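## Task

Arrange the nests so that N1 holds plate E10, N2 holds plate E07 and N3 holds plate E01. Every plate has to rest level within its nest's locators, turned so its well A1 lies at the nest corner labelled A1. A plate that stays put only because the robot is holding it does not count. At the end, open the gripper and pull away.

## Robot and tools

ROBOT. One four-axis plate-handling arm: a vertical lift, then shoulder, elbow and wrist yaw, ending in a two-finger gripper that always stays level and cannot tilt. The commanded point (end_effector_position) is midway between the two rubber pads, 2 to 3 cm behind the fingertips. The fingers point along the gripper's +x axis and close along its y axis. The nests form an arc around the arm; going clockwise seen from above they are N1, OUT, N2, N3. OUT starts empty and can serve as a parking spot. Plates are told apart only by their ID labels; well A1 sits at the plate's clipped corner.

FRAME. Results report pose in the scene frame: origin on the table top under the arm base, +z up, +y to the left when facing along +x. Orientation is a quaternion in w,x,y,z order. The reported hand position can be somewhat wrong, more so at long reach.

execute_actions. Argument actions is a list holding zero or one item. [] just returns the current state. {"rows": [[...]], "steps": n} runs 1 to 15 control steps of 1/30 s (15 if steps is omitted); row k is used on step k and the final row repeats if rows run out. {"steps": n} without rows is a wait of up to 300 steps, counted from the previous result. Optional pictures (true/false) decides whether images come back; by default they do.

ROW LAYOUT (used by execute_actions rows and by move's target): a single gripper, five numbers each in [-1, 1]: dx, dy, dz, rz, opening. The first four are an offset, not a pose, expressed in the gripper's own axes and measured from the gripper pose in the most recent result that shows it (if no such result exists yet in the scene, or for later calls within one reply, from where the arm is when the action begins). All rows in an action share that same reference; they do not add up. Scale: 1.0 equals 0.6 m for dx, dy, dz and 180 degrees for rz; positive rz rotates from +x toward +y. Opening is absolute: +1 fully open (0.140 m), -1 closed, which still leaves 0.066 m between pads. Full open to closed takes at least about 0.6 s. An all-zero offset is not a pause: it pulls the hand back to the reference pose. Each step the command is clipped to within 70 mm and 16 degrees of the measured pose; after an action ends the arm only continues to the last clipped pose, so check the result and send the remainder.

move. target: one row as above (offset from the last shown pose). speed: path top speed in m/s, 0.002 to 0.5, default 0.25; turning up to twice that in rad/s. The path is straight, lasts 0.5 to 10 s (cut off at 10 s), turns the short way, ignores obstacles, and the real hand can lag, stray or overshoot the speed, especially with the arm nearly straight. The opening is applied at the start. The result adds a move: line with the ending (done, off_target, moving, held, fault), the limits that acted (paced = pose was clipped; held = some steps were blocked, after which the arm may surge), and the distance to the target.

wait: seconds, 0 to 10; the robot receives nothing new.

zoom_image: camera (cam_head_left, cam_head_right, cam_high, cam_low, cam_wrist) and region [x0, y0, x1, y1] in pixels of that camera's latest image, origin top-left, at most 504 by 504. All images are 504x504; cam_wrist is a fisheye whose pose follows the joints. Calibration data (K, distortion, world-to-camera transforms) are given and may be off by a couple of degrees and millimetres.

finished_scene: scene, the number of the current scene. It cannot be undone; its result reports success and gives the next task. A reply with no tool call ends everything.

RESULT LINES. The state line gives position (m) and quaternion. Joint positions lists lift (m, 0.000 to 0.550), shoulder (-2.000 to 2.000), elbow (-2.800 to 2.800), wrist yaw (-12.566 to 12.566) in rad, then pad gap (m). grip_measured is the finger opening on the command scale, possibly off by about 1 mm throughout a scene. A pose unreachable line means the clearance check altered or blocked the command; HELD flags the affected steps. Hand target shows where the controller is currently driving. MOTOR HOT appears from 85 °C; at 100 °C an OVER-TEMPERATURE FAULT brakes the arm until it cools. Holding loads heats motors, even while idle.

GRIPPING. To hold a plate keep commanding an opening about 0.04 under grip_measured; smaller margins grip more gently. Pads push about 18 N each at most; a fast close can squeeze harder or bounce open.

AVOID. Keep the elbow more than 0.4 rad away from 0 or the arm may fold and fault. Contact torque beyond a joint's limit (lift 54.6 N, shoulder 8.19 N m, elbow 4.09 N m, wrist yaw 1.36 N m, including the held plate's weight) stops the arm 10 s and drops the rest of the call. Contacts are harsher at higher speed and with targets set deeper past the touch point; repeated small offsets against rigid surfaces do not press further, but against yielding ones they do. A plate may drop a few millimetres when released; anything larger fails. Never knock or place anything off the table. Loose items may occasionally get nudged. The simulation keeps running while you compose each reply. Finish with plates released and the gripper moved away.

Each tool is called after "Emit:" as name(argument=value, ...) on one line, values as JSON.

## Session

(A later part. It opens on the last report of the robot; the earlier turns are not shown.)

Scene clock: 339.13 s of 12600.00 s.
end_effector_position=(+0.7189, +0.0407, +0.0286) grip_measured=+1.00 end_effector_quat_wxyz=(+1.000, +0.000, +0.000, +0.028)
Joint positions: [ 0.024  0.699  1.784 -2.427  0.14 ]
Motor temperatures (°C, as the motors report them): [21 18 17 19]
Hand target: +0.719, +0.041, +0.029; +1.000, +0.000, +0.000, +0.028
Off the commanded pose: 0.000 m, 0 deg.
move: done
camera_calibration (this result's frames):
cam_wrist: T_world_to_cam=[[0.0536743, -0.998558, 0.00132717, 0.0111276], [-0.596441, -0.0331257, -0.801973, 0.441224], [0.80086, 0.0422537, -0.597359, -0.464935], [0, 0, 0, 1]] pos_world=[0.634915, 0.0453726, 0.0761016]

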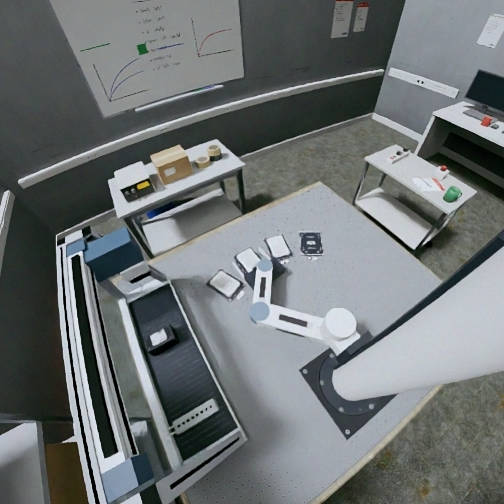

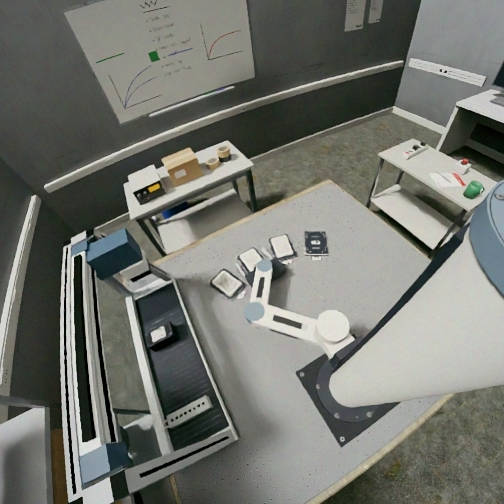

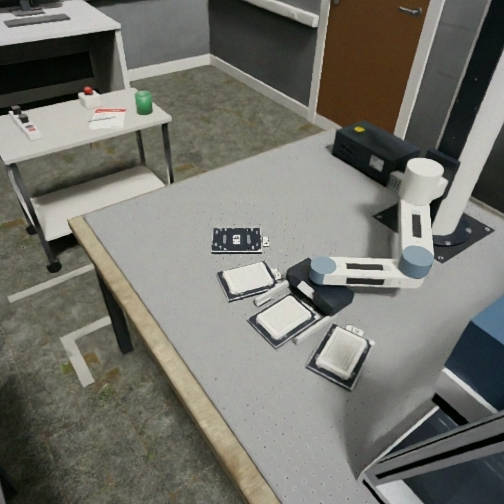

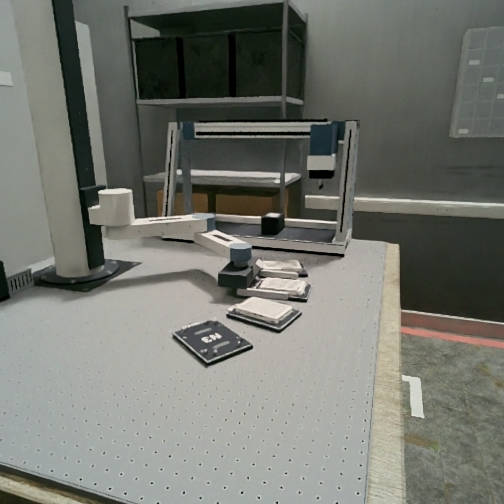

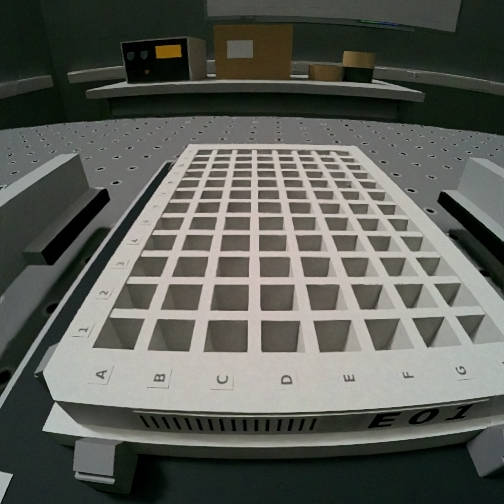

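Emit:
move(target=[0,0,0,0,-0.3])

Emit:
execute_actions(actions=[{"rows":[[0,0,0,0,-0.36],[0,0,0,0,-0.4],[0,0,0,0,-0.43],[0,0,0,0,-0.46],[0,0,0,0,-0.49],[0,0,0,0,-0.52]],"steps":15}], pictures=false)

Emit:
move(target=[0,0,0.075,0,-0.52], speed=0.08)

Emit:
move(target=[-0.1662,-0.5765,0,-0.2054,-0.52], speed=0.2)

Emit:
move(target=[0,0,-0.064,0,-0.52], speed=0.04)

Scene clock: 349.40 s of 12600.00 s.
end_effector_position=(+0.7189, +0.0407, +0.0286) grip_measured=-0.30 end_effector_quat_wxyz=(+1.000, +0.000, +0.000, +0.028)
Joint positions: [ 0.024  0.699  1.784 -2.427  0.092]
Motor temperatures (°C, as the motors report them): [21 18 17 19]
Hand target: +0.719, +0.041, +0.029; +1.000, +0.000, +0.000, +0.028
Off the commanded pose: 0.000 m, 0 deg.
After step 90, 6.57 s passed at rest.
move: done
camera_calibration (this result's frames):
cam_wrist: T_world_to_cam=[[0.053674, -0.998558, 0.00132717, 0.0111276], [-0.596441, -0.0331255, -0.801973, 0.441225], [0.80086, 0.0422535, -0.597359, -0.464934], [0, 0, 0, 1]] pos_world=[0.634915, 0.0453725, 0.0761032]

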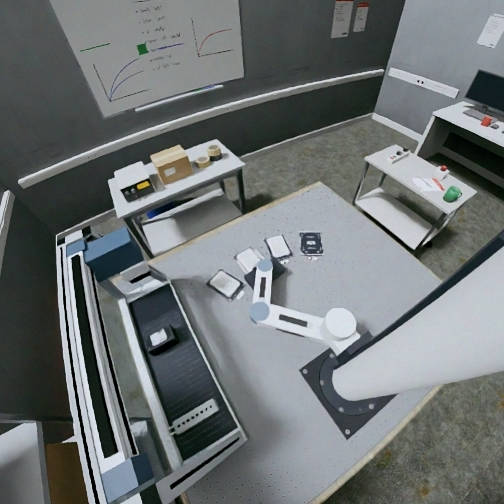

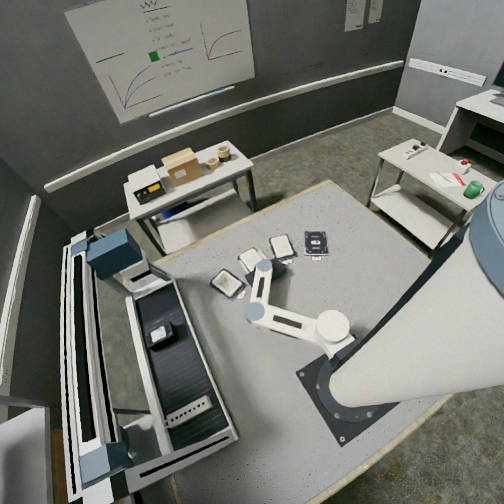

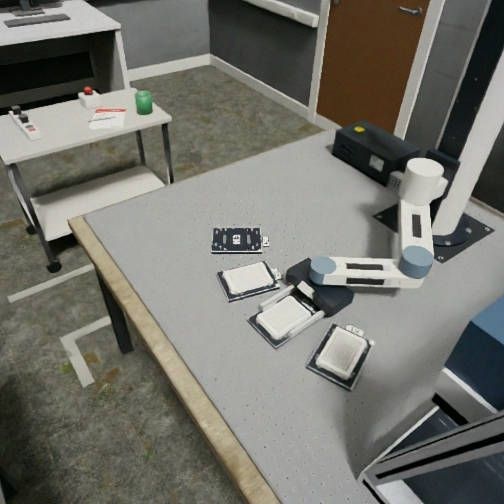

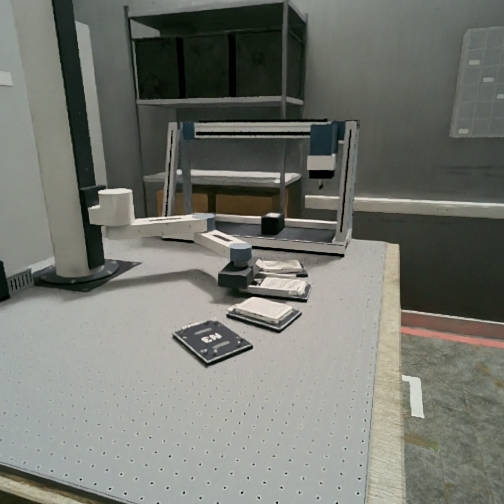

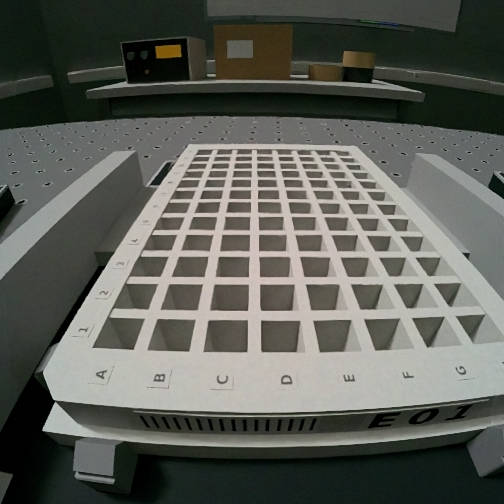

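Scene clock: 349.90 s of 12600.00 s.
end_effector_position=(+0.7189, +0.0408, +0.0286) grip_measured=-0.46 end_effector_quat_wxyz=(+1.000, +0.000, +0.000, +0.028)
Joint positions: [ 0.024  0.699  1.784 -2.427  0.086]
Motor temperatures (°C, as the motors report them): [21 18 17 19]
Hand target: +0.719, +0.041, +0.029; +1.000, +0.000, +0.000, +0.028
Off the commanded pose: 0.000 m, 0 deg.
Steps of this call (steps 1 to 15: all 15 steps of this action). Readings (end_effector_position):
1: (+0.7189, +0.0407, +0.0286)
2: (+0.7189, +0.0407, +0.0286)
4: (+0.7189, +0.0407, +0.0286)
8: (+0.7189, +0.0408, +0.0286)
15: the state above

Scene clock: 350.97 s of 12600.00 s.
end_effector_position=(+0.7189, +0.0408, +0.0736) grip_measured=-0.46 end_effector_quat_wxyz=(+1.000, +0.000, +0.000, +0.028)
Joint positions: [ 0.069  0.699  1.784 -2.427  0.086]
Motor temperatures (°C, as the motors report them): [21 18 17 19]
Hand target: +0.719, +0.041, +0.074; +1.000, +0.000, +0.000, +0.028
Off the commanded pose: 0.000 m, 0 deg.
move: done
camera_calibration (this result's frames):
cam_wrist: T_world_to_cam=[[0.0538214, -0.99855, 0.00132717, 0.0109947], [-0.596437, -0.0332135, -0.801973, 0.477342], [0.800854, 0.0423717, -0.597359, -0.438044], [0, 0, 0, 1]] pos_world=[0.634922, 0.0453936, 0.121131]

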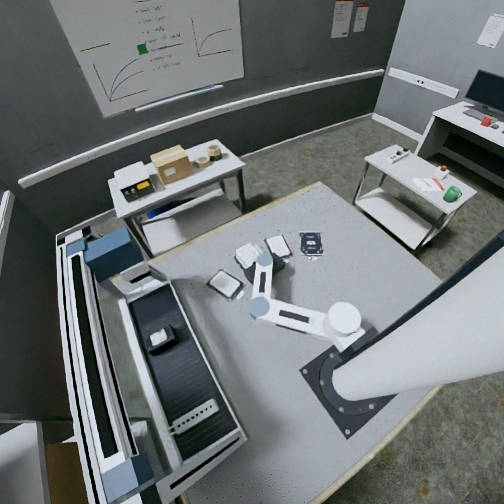

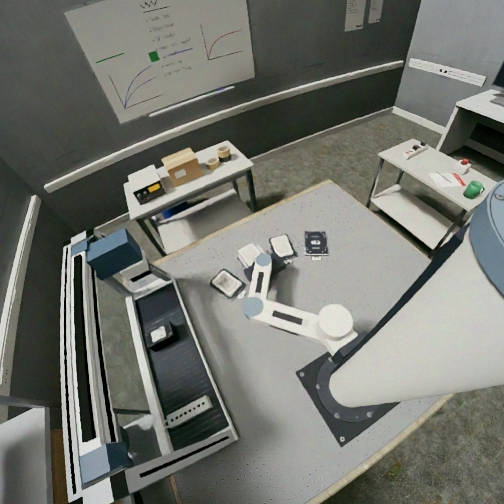

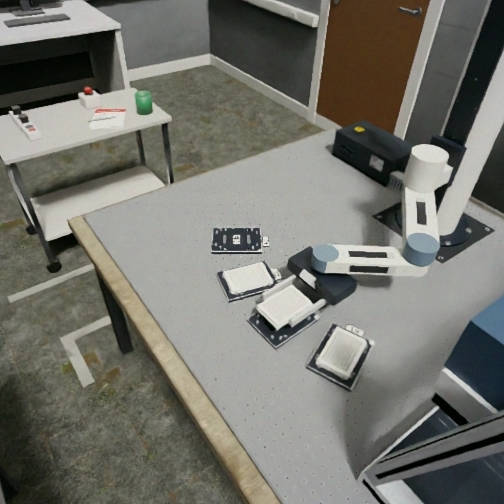

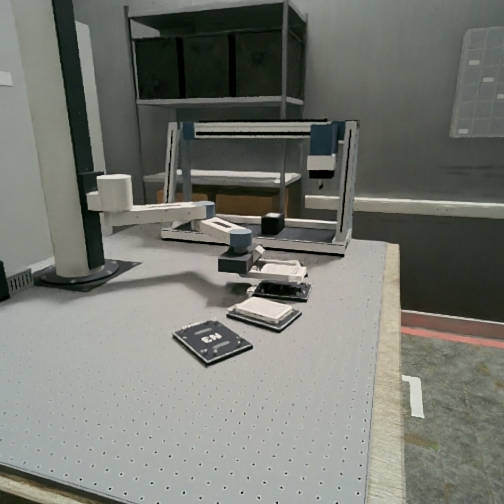

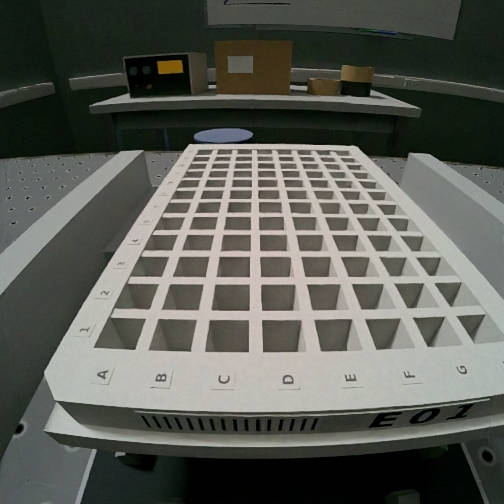

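Scene clock: 353.13 s of 12600.00 s.
end_effector_position=(+0.6382, -0.3101, +0.0736) grip_measured=-0.46 end_effector_quat_wxyz=(+0.957, +0.000, +0.000, -0.291)
Joint positions: [ 0.069 -0.006  1.86  -2.443  0.086]
Motor temperatures (°C, as the motors report them): [21 18 17 19]
Hand target: +0.638, -0.310, +0.074; +0.957, +0.000, +0.000, -0.291
Off the commanded pose: 0.000 m, 0 deg.
move: done
camera_calibration (this result's frames):
cam_wrist: T_world_to_cam=[[-0.557695, -0.830045, 0.00132717, 0.107455], [-0.496429, 0.332261, -0.801973, 0.467085], [0.665233, -0.447915, -0.597359, -0.424061], [0, 0, 0, 1]] pos_world=[0.573901, -0.255945, 0.12113]

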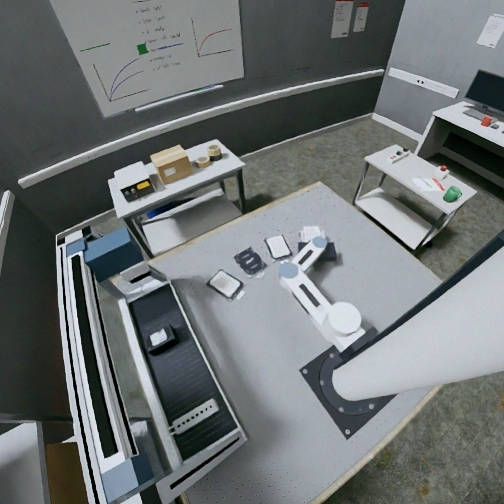

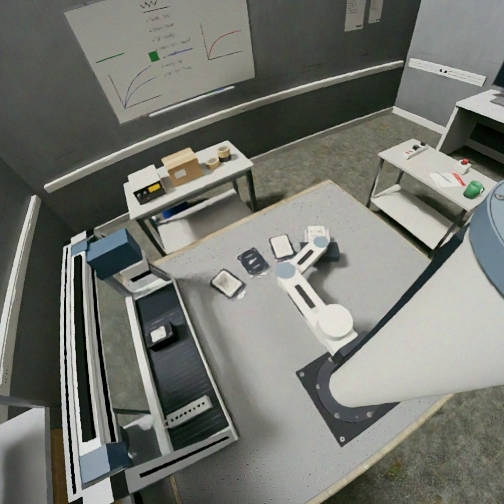

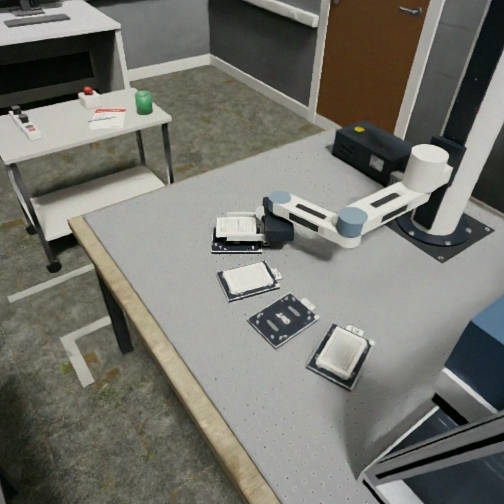

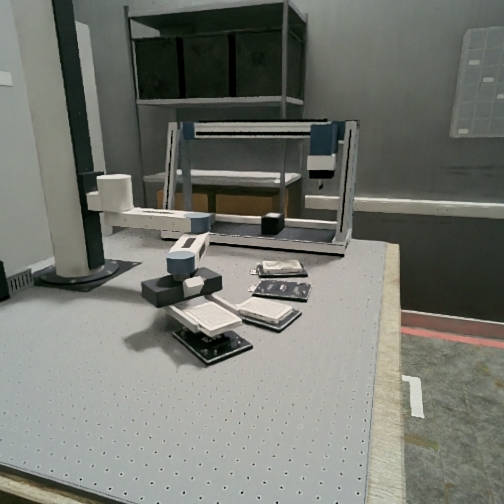

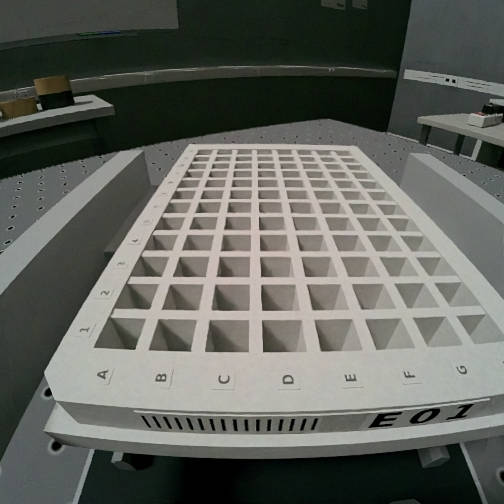

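Scene clock: 354.33 s of 12600.00 s.
end_effector_position=(+0.6379, -0.3101, +0.0354) grip_measured=-0.46 end_effector_quat_wxyz=(+0.957, +0.000, +0.000, -0.291)
Joint positions: [ 0.03  -0.006  1.858 -2.444  0.086]
Motor temperatures (°C, as the motors report them): [21 18 17 19]
Hand target: +0.638, -0.310, +0.035; +0.957, +0.000, +0.000, -0.291
Off the commanded pose: 0.000 m, 0 deg.
move: done
camera_calibration (this result's frames):
cam_wrist: T_world_to_cam=[[-0.55849, -0.82951, 0.00132717, 0.108016], [-0.496111, 0.332737, -0.801973, 0.436218], [0.664803, -0.448552, -0.597359, -0.446633], [0, 0, 0, 1]] pos_world=[0.573662, -0.255883, 0.082891]

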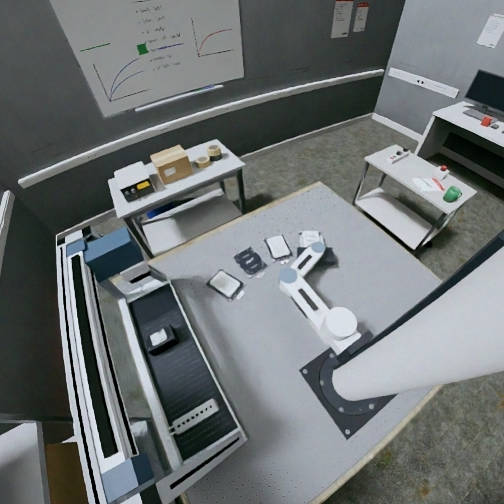

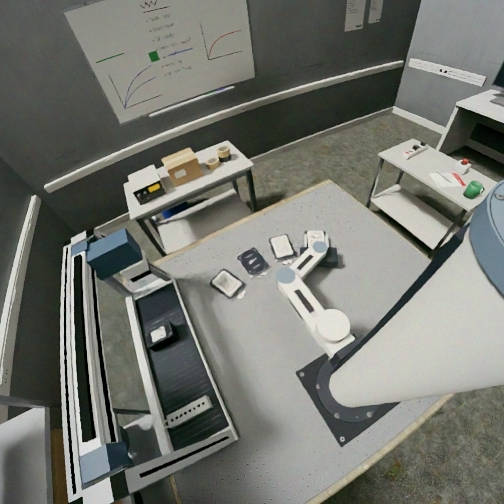

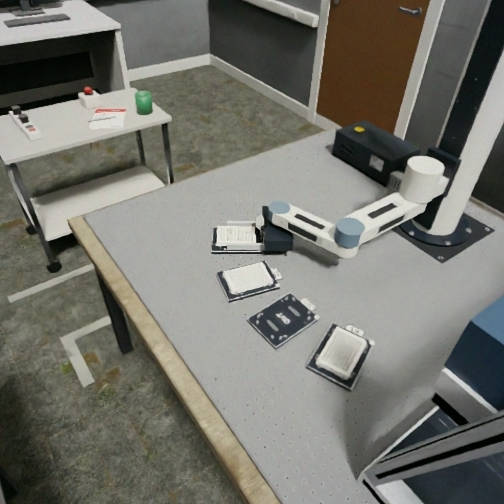

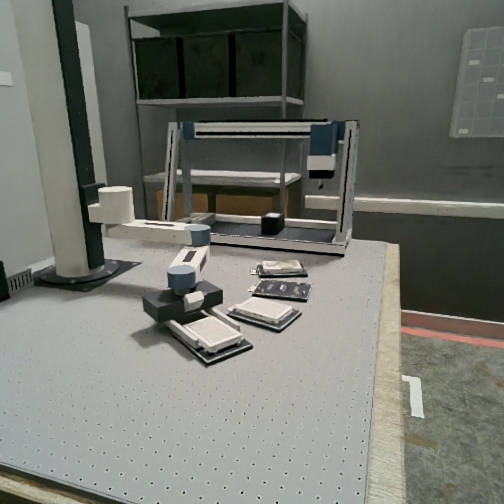

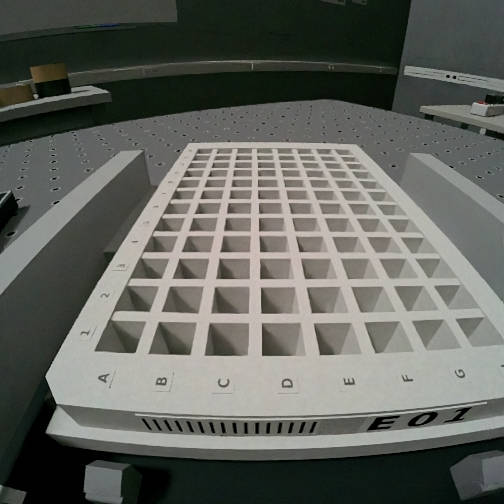

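Emit:
move(target=[-0.0015,0.0005,-0.0113,0,-0.52], speed=0.01)

Scene clock: 369.00 s of 12600.00 s.
end_effector_position=(+0.6371, -0.3094, +0.0289) grip_measured=-0.46 end_effector_quat_wxyz=(+0.956, +0.000, +0.000, -0.292)
Joint positions: [ 0.024 -0.002  1.851 -2.442  0.086]
Motor temperatures (°C, as the motors report them): [21 18 18 19]
Hand target: +0.637, -0.309, +0.029; +0.957, +0.000, +0.000, -0.291
Off the commanded pose: 0.000 m, 0 deg.
After step 90, 10.77 s passed at rest.
move: done
camera_calibration (this result's frames):
cam_wrist: T_world_to_cam=[[-0.559611, -0.828754, 0.00132717, 0.10909], [-0.49566, 0.333407, -0.801973, 0.430248], [0.664196, -0.449451, -0.597359, -0.449552], [0, 0, 0, 1]] pos_world=[0.572895, -0.255091, 0.0763584]

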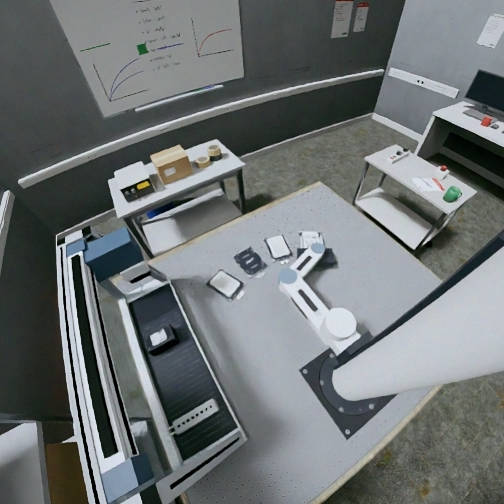

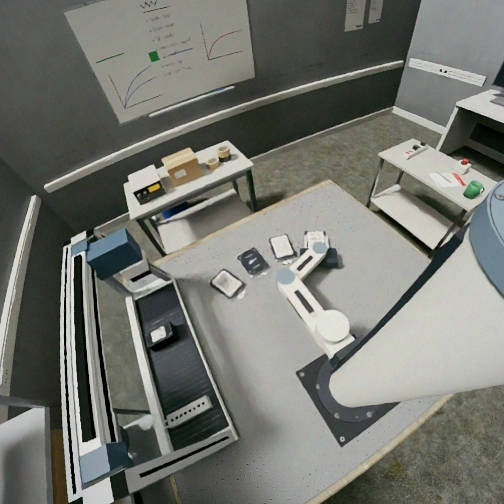

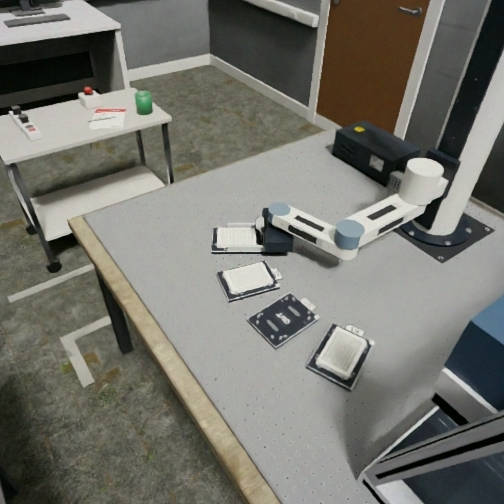

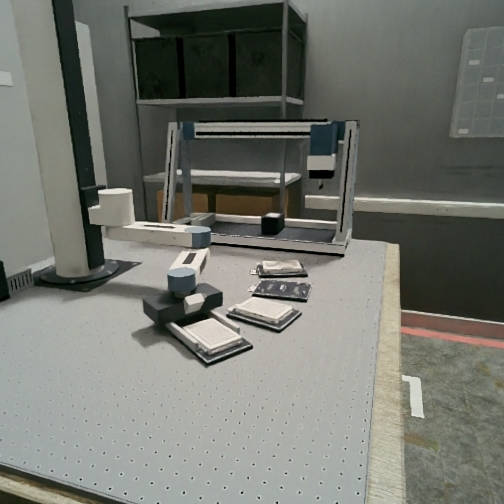

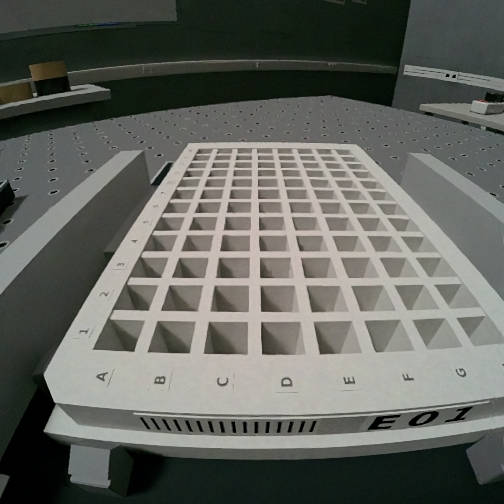

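Emit:
move(target=[0,0,0,0,1])

Emit:
move(target=[0,0,0.15,0,1])

Emit:
move(target=[-0.2,0,0.05,0,1])

Emit:
zoom_image(camera="cam_high", region=[200,215,400,400])

Scene clock: 373.33 s of 12600.00 s.
end_effector_position=(+0.6371, -0.3094, +0.0289) grip_measured=+1.00 end_effector_quat_wxyz=(+0.956, +0.000, +0.000, -0.292)
Joint positions: [ 0.024 -0.002  1.851 -2.442  0.14 ]
Motor temperatures (°C, as the motors report them): [21 18 18 19]
Hand target: +0.637, -0.309, +0.029; +0.956, +0.000, +0.000, -0.292
Off the commanded pose: 0.000 m, 0 deg.
After step 90, 0.63 s passed at rest.
move: done
camera_calibration (this result's frames):
cam_wrist: T_world_to_cam=[[-0.559584, -0.828773, 0.00132717, 0.109118], [-0.495671, 0.333391, -0.801973, 0.430269], [0.664211, -0.449429, -0.597359, -0.449514], [0, 0, 0, 1]] pos_world=[0.572904, -0.255038, 0.0763979]

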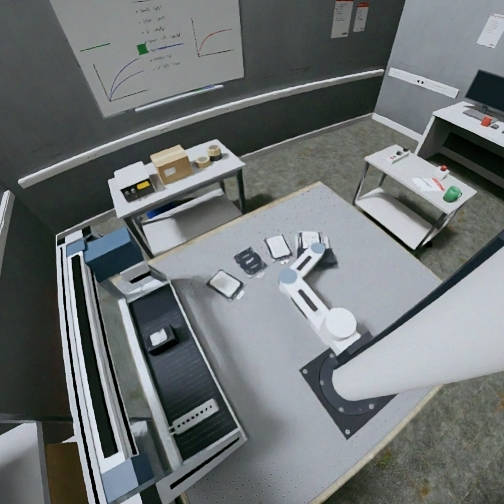

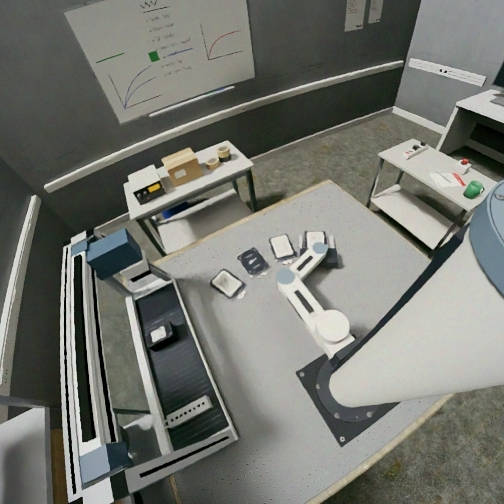

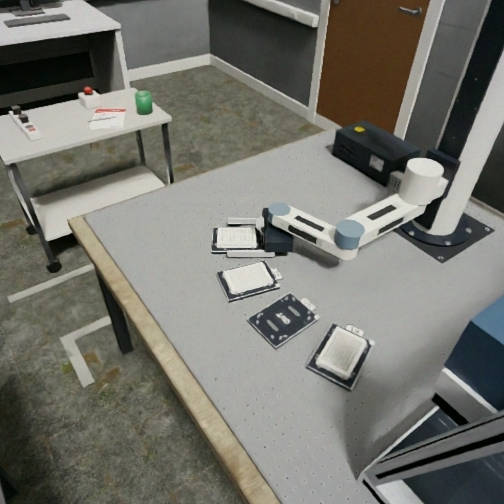

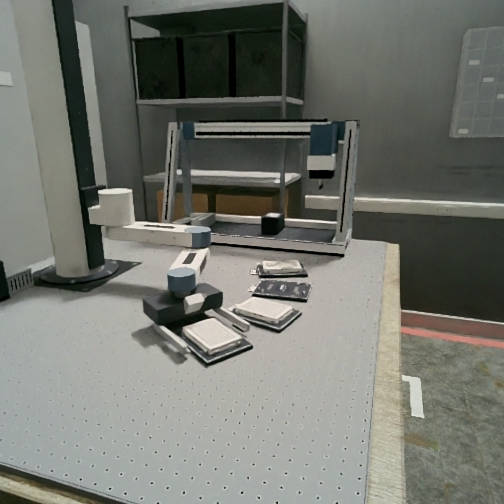

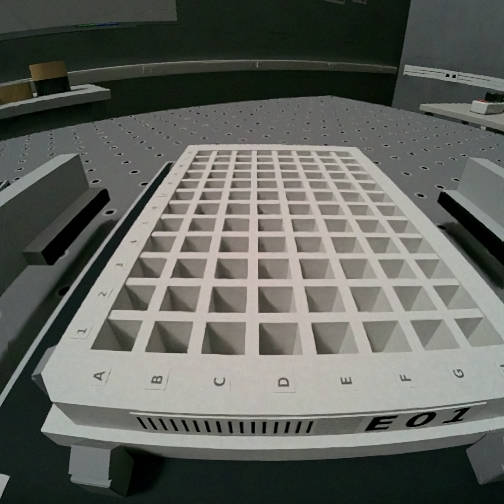

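Scene clock: 374.13 s of 12600.00 s.
end_effector_position=(+0.6371, -0.3094, +0.1189) grip_measured=+1.00 end_effector_quat_wxyz=(+0.956, +0.000, +0.000, -0.292)
Joint positions: [ 0.114 -0.002  1.851 -2.442  0.14 ]
Motor temperatures (°C, as the motors report them): [21 18 18 19]
Hand target: +0.637, -0.309, +0.119; +0.956, +0.000, +0.000, -0.292
Off the commanded pose: 0.000 m, 0 deg.
move: done
camera_calibration (this result's frames):
cam_wrist: T_world_to_cam=[[-0.559555, -0.828792, 0.00132717, 0.108984], [-0.495683, 0.333374, -0.801973, 0.502484], [0.664226, -0.449406, -0.597359, -0.395734], [0, 0, 0, 1]] pos_world=[0.572913, -0.255035, 0.166439]

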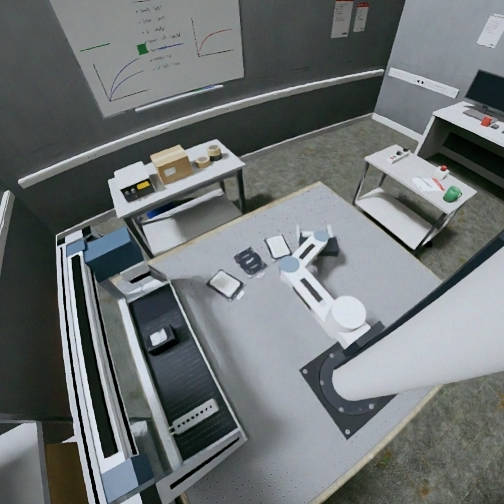

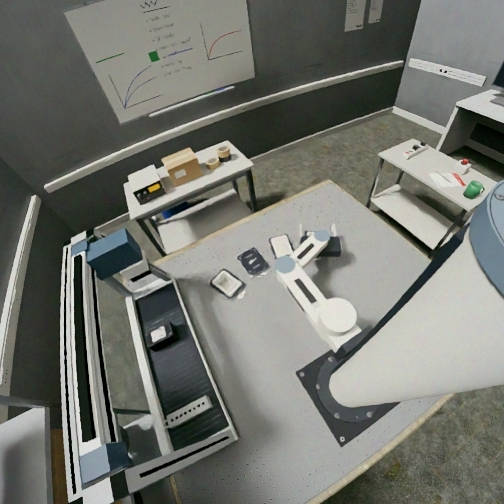

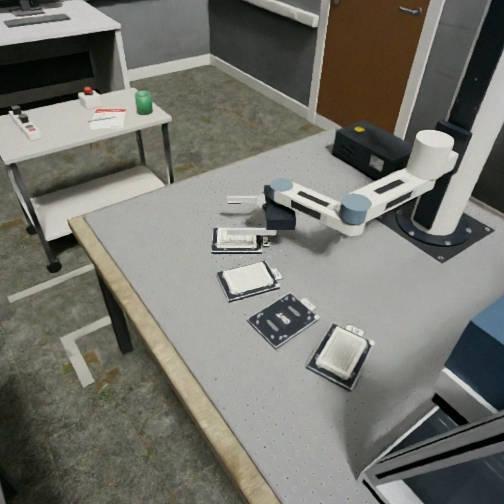

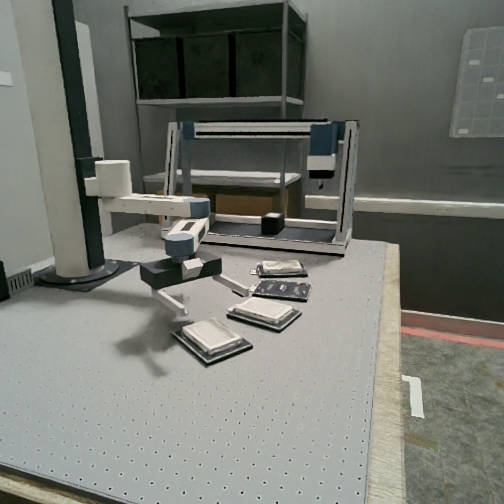

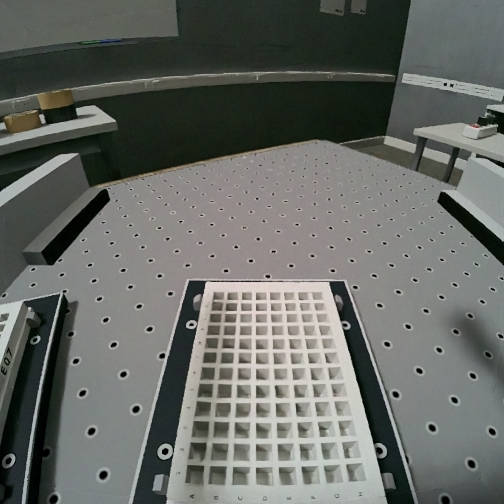

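Scene clock: 375.03 s of 12600.00 s.
end_effector_position=(+0.5376, -0.2423, +0.1490) grip_measured=+1.00 end_effector_quat_wxyz=(+0.956, +0.000, +0.000, -0.292)
Joint positions: [ 0.144  0.27   1.203 -2.066  0.14 ]
Motor temperatures (°C, as the motors report them): [21 18 18 19]
Hand target: +0.538, -0.242, +0.149; +0.956, +0.000, +0.000, -0.292
Off the commanded pose: 0.000 m, 0 deg.
move: done
camera_calibration (this result's frames):
cam_wrist: T_world_to_cam=[[-0.559758, -0.828655, 0.00132717, 0.108989], [-0.495601, 0.333495, -0.801973, 0.454851], [0.664116, -0.449568, -0.597359, -0.281498], [0, 0, 0, 1]] pos_world=[0.47338, -0.187929, 0.196479]

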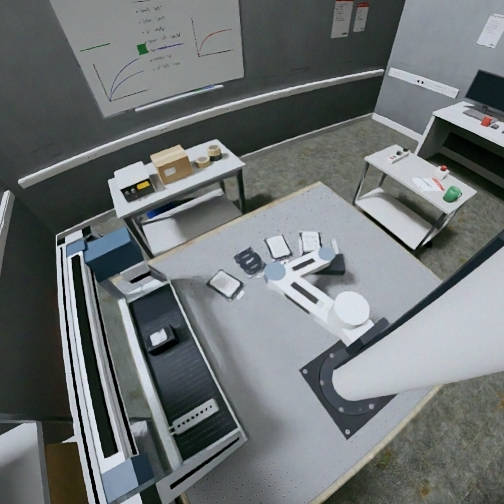

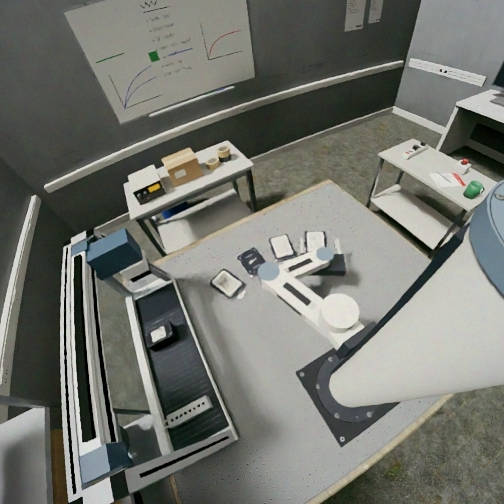

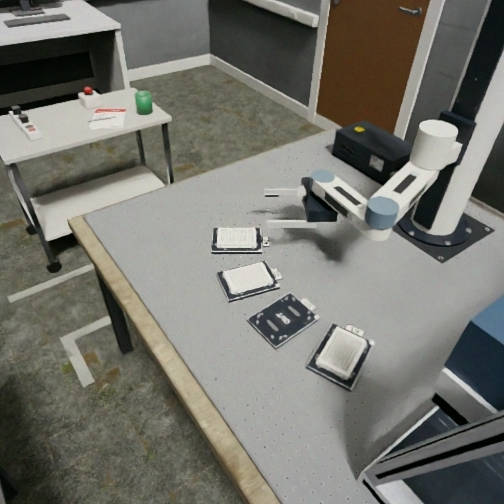

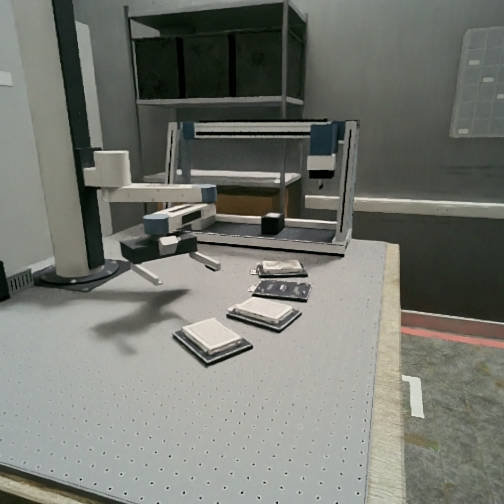

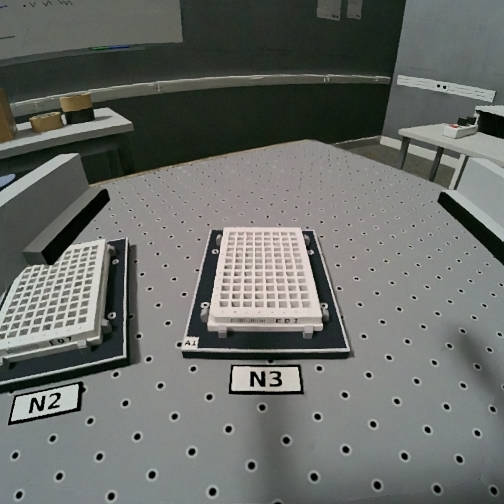

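Region (200, 215, 400, 400) of cam_high's 504x504 image, scaled by 2.520, with more detail than that image has; it fills the top 466 rows of this view, and the rest is white.

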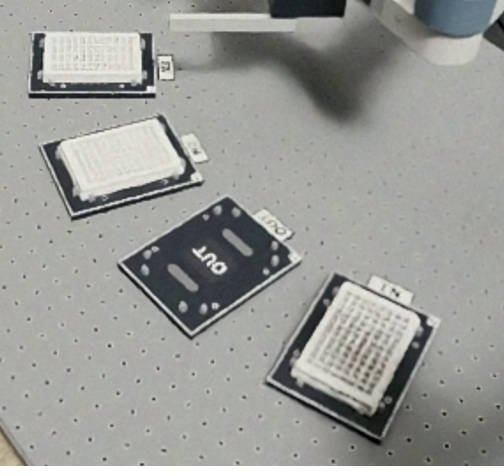

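Emit:
finished_scene(scene=1)

The scene is finished: the task was done.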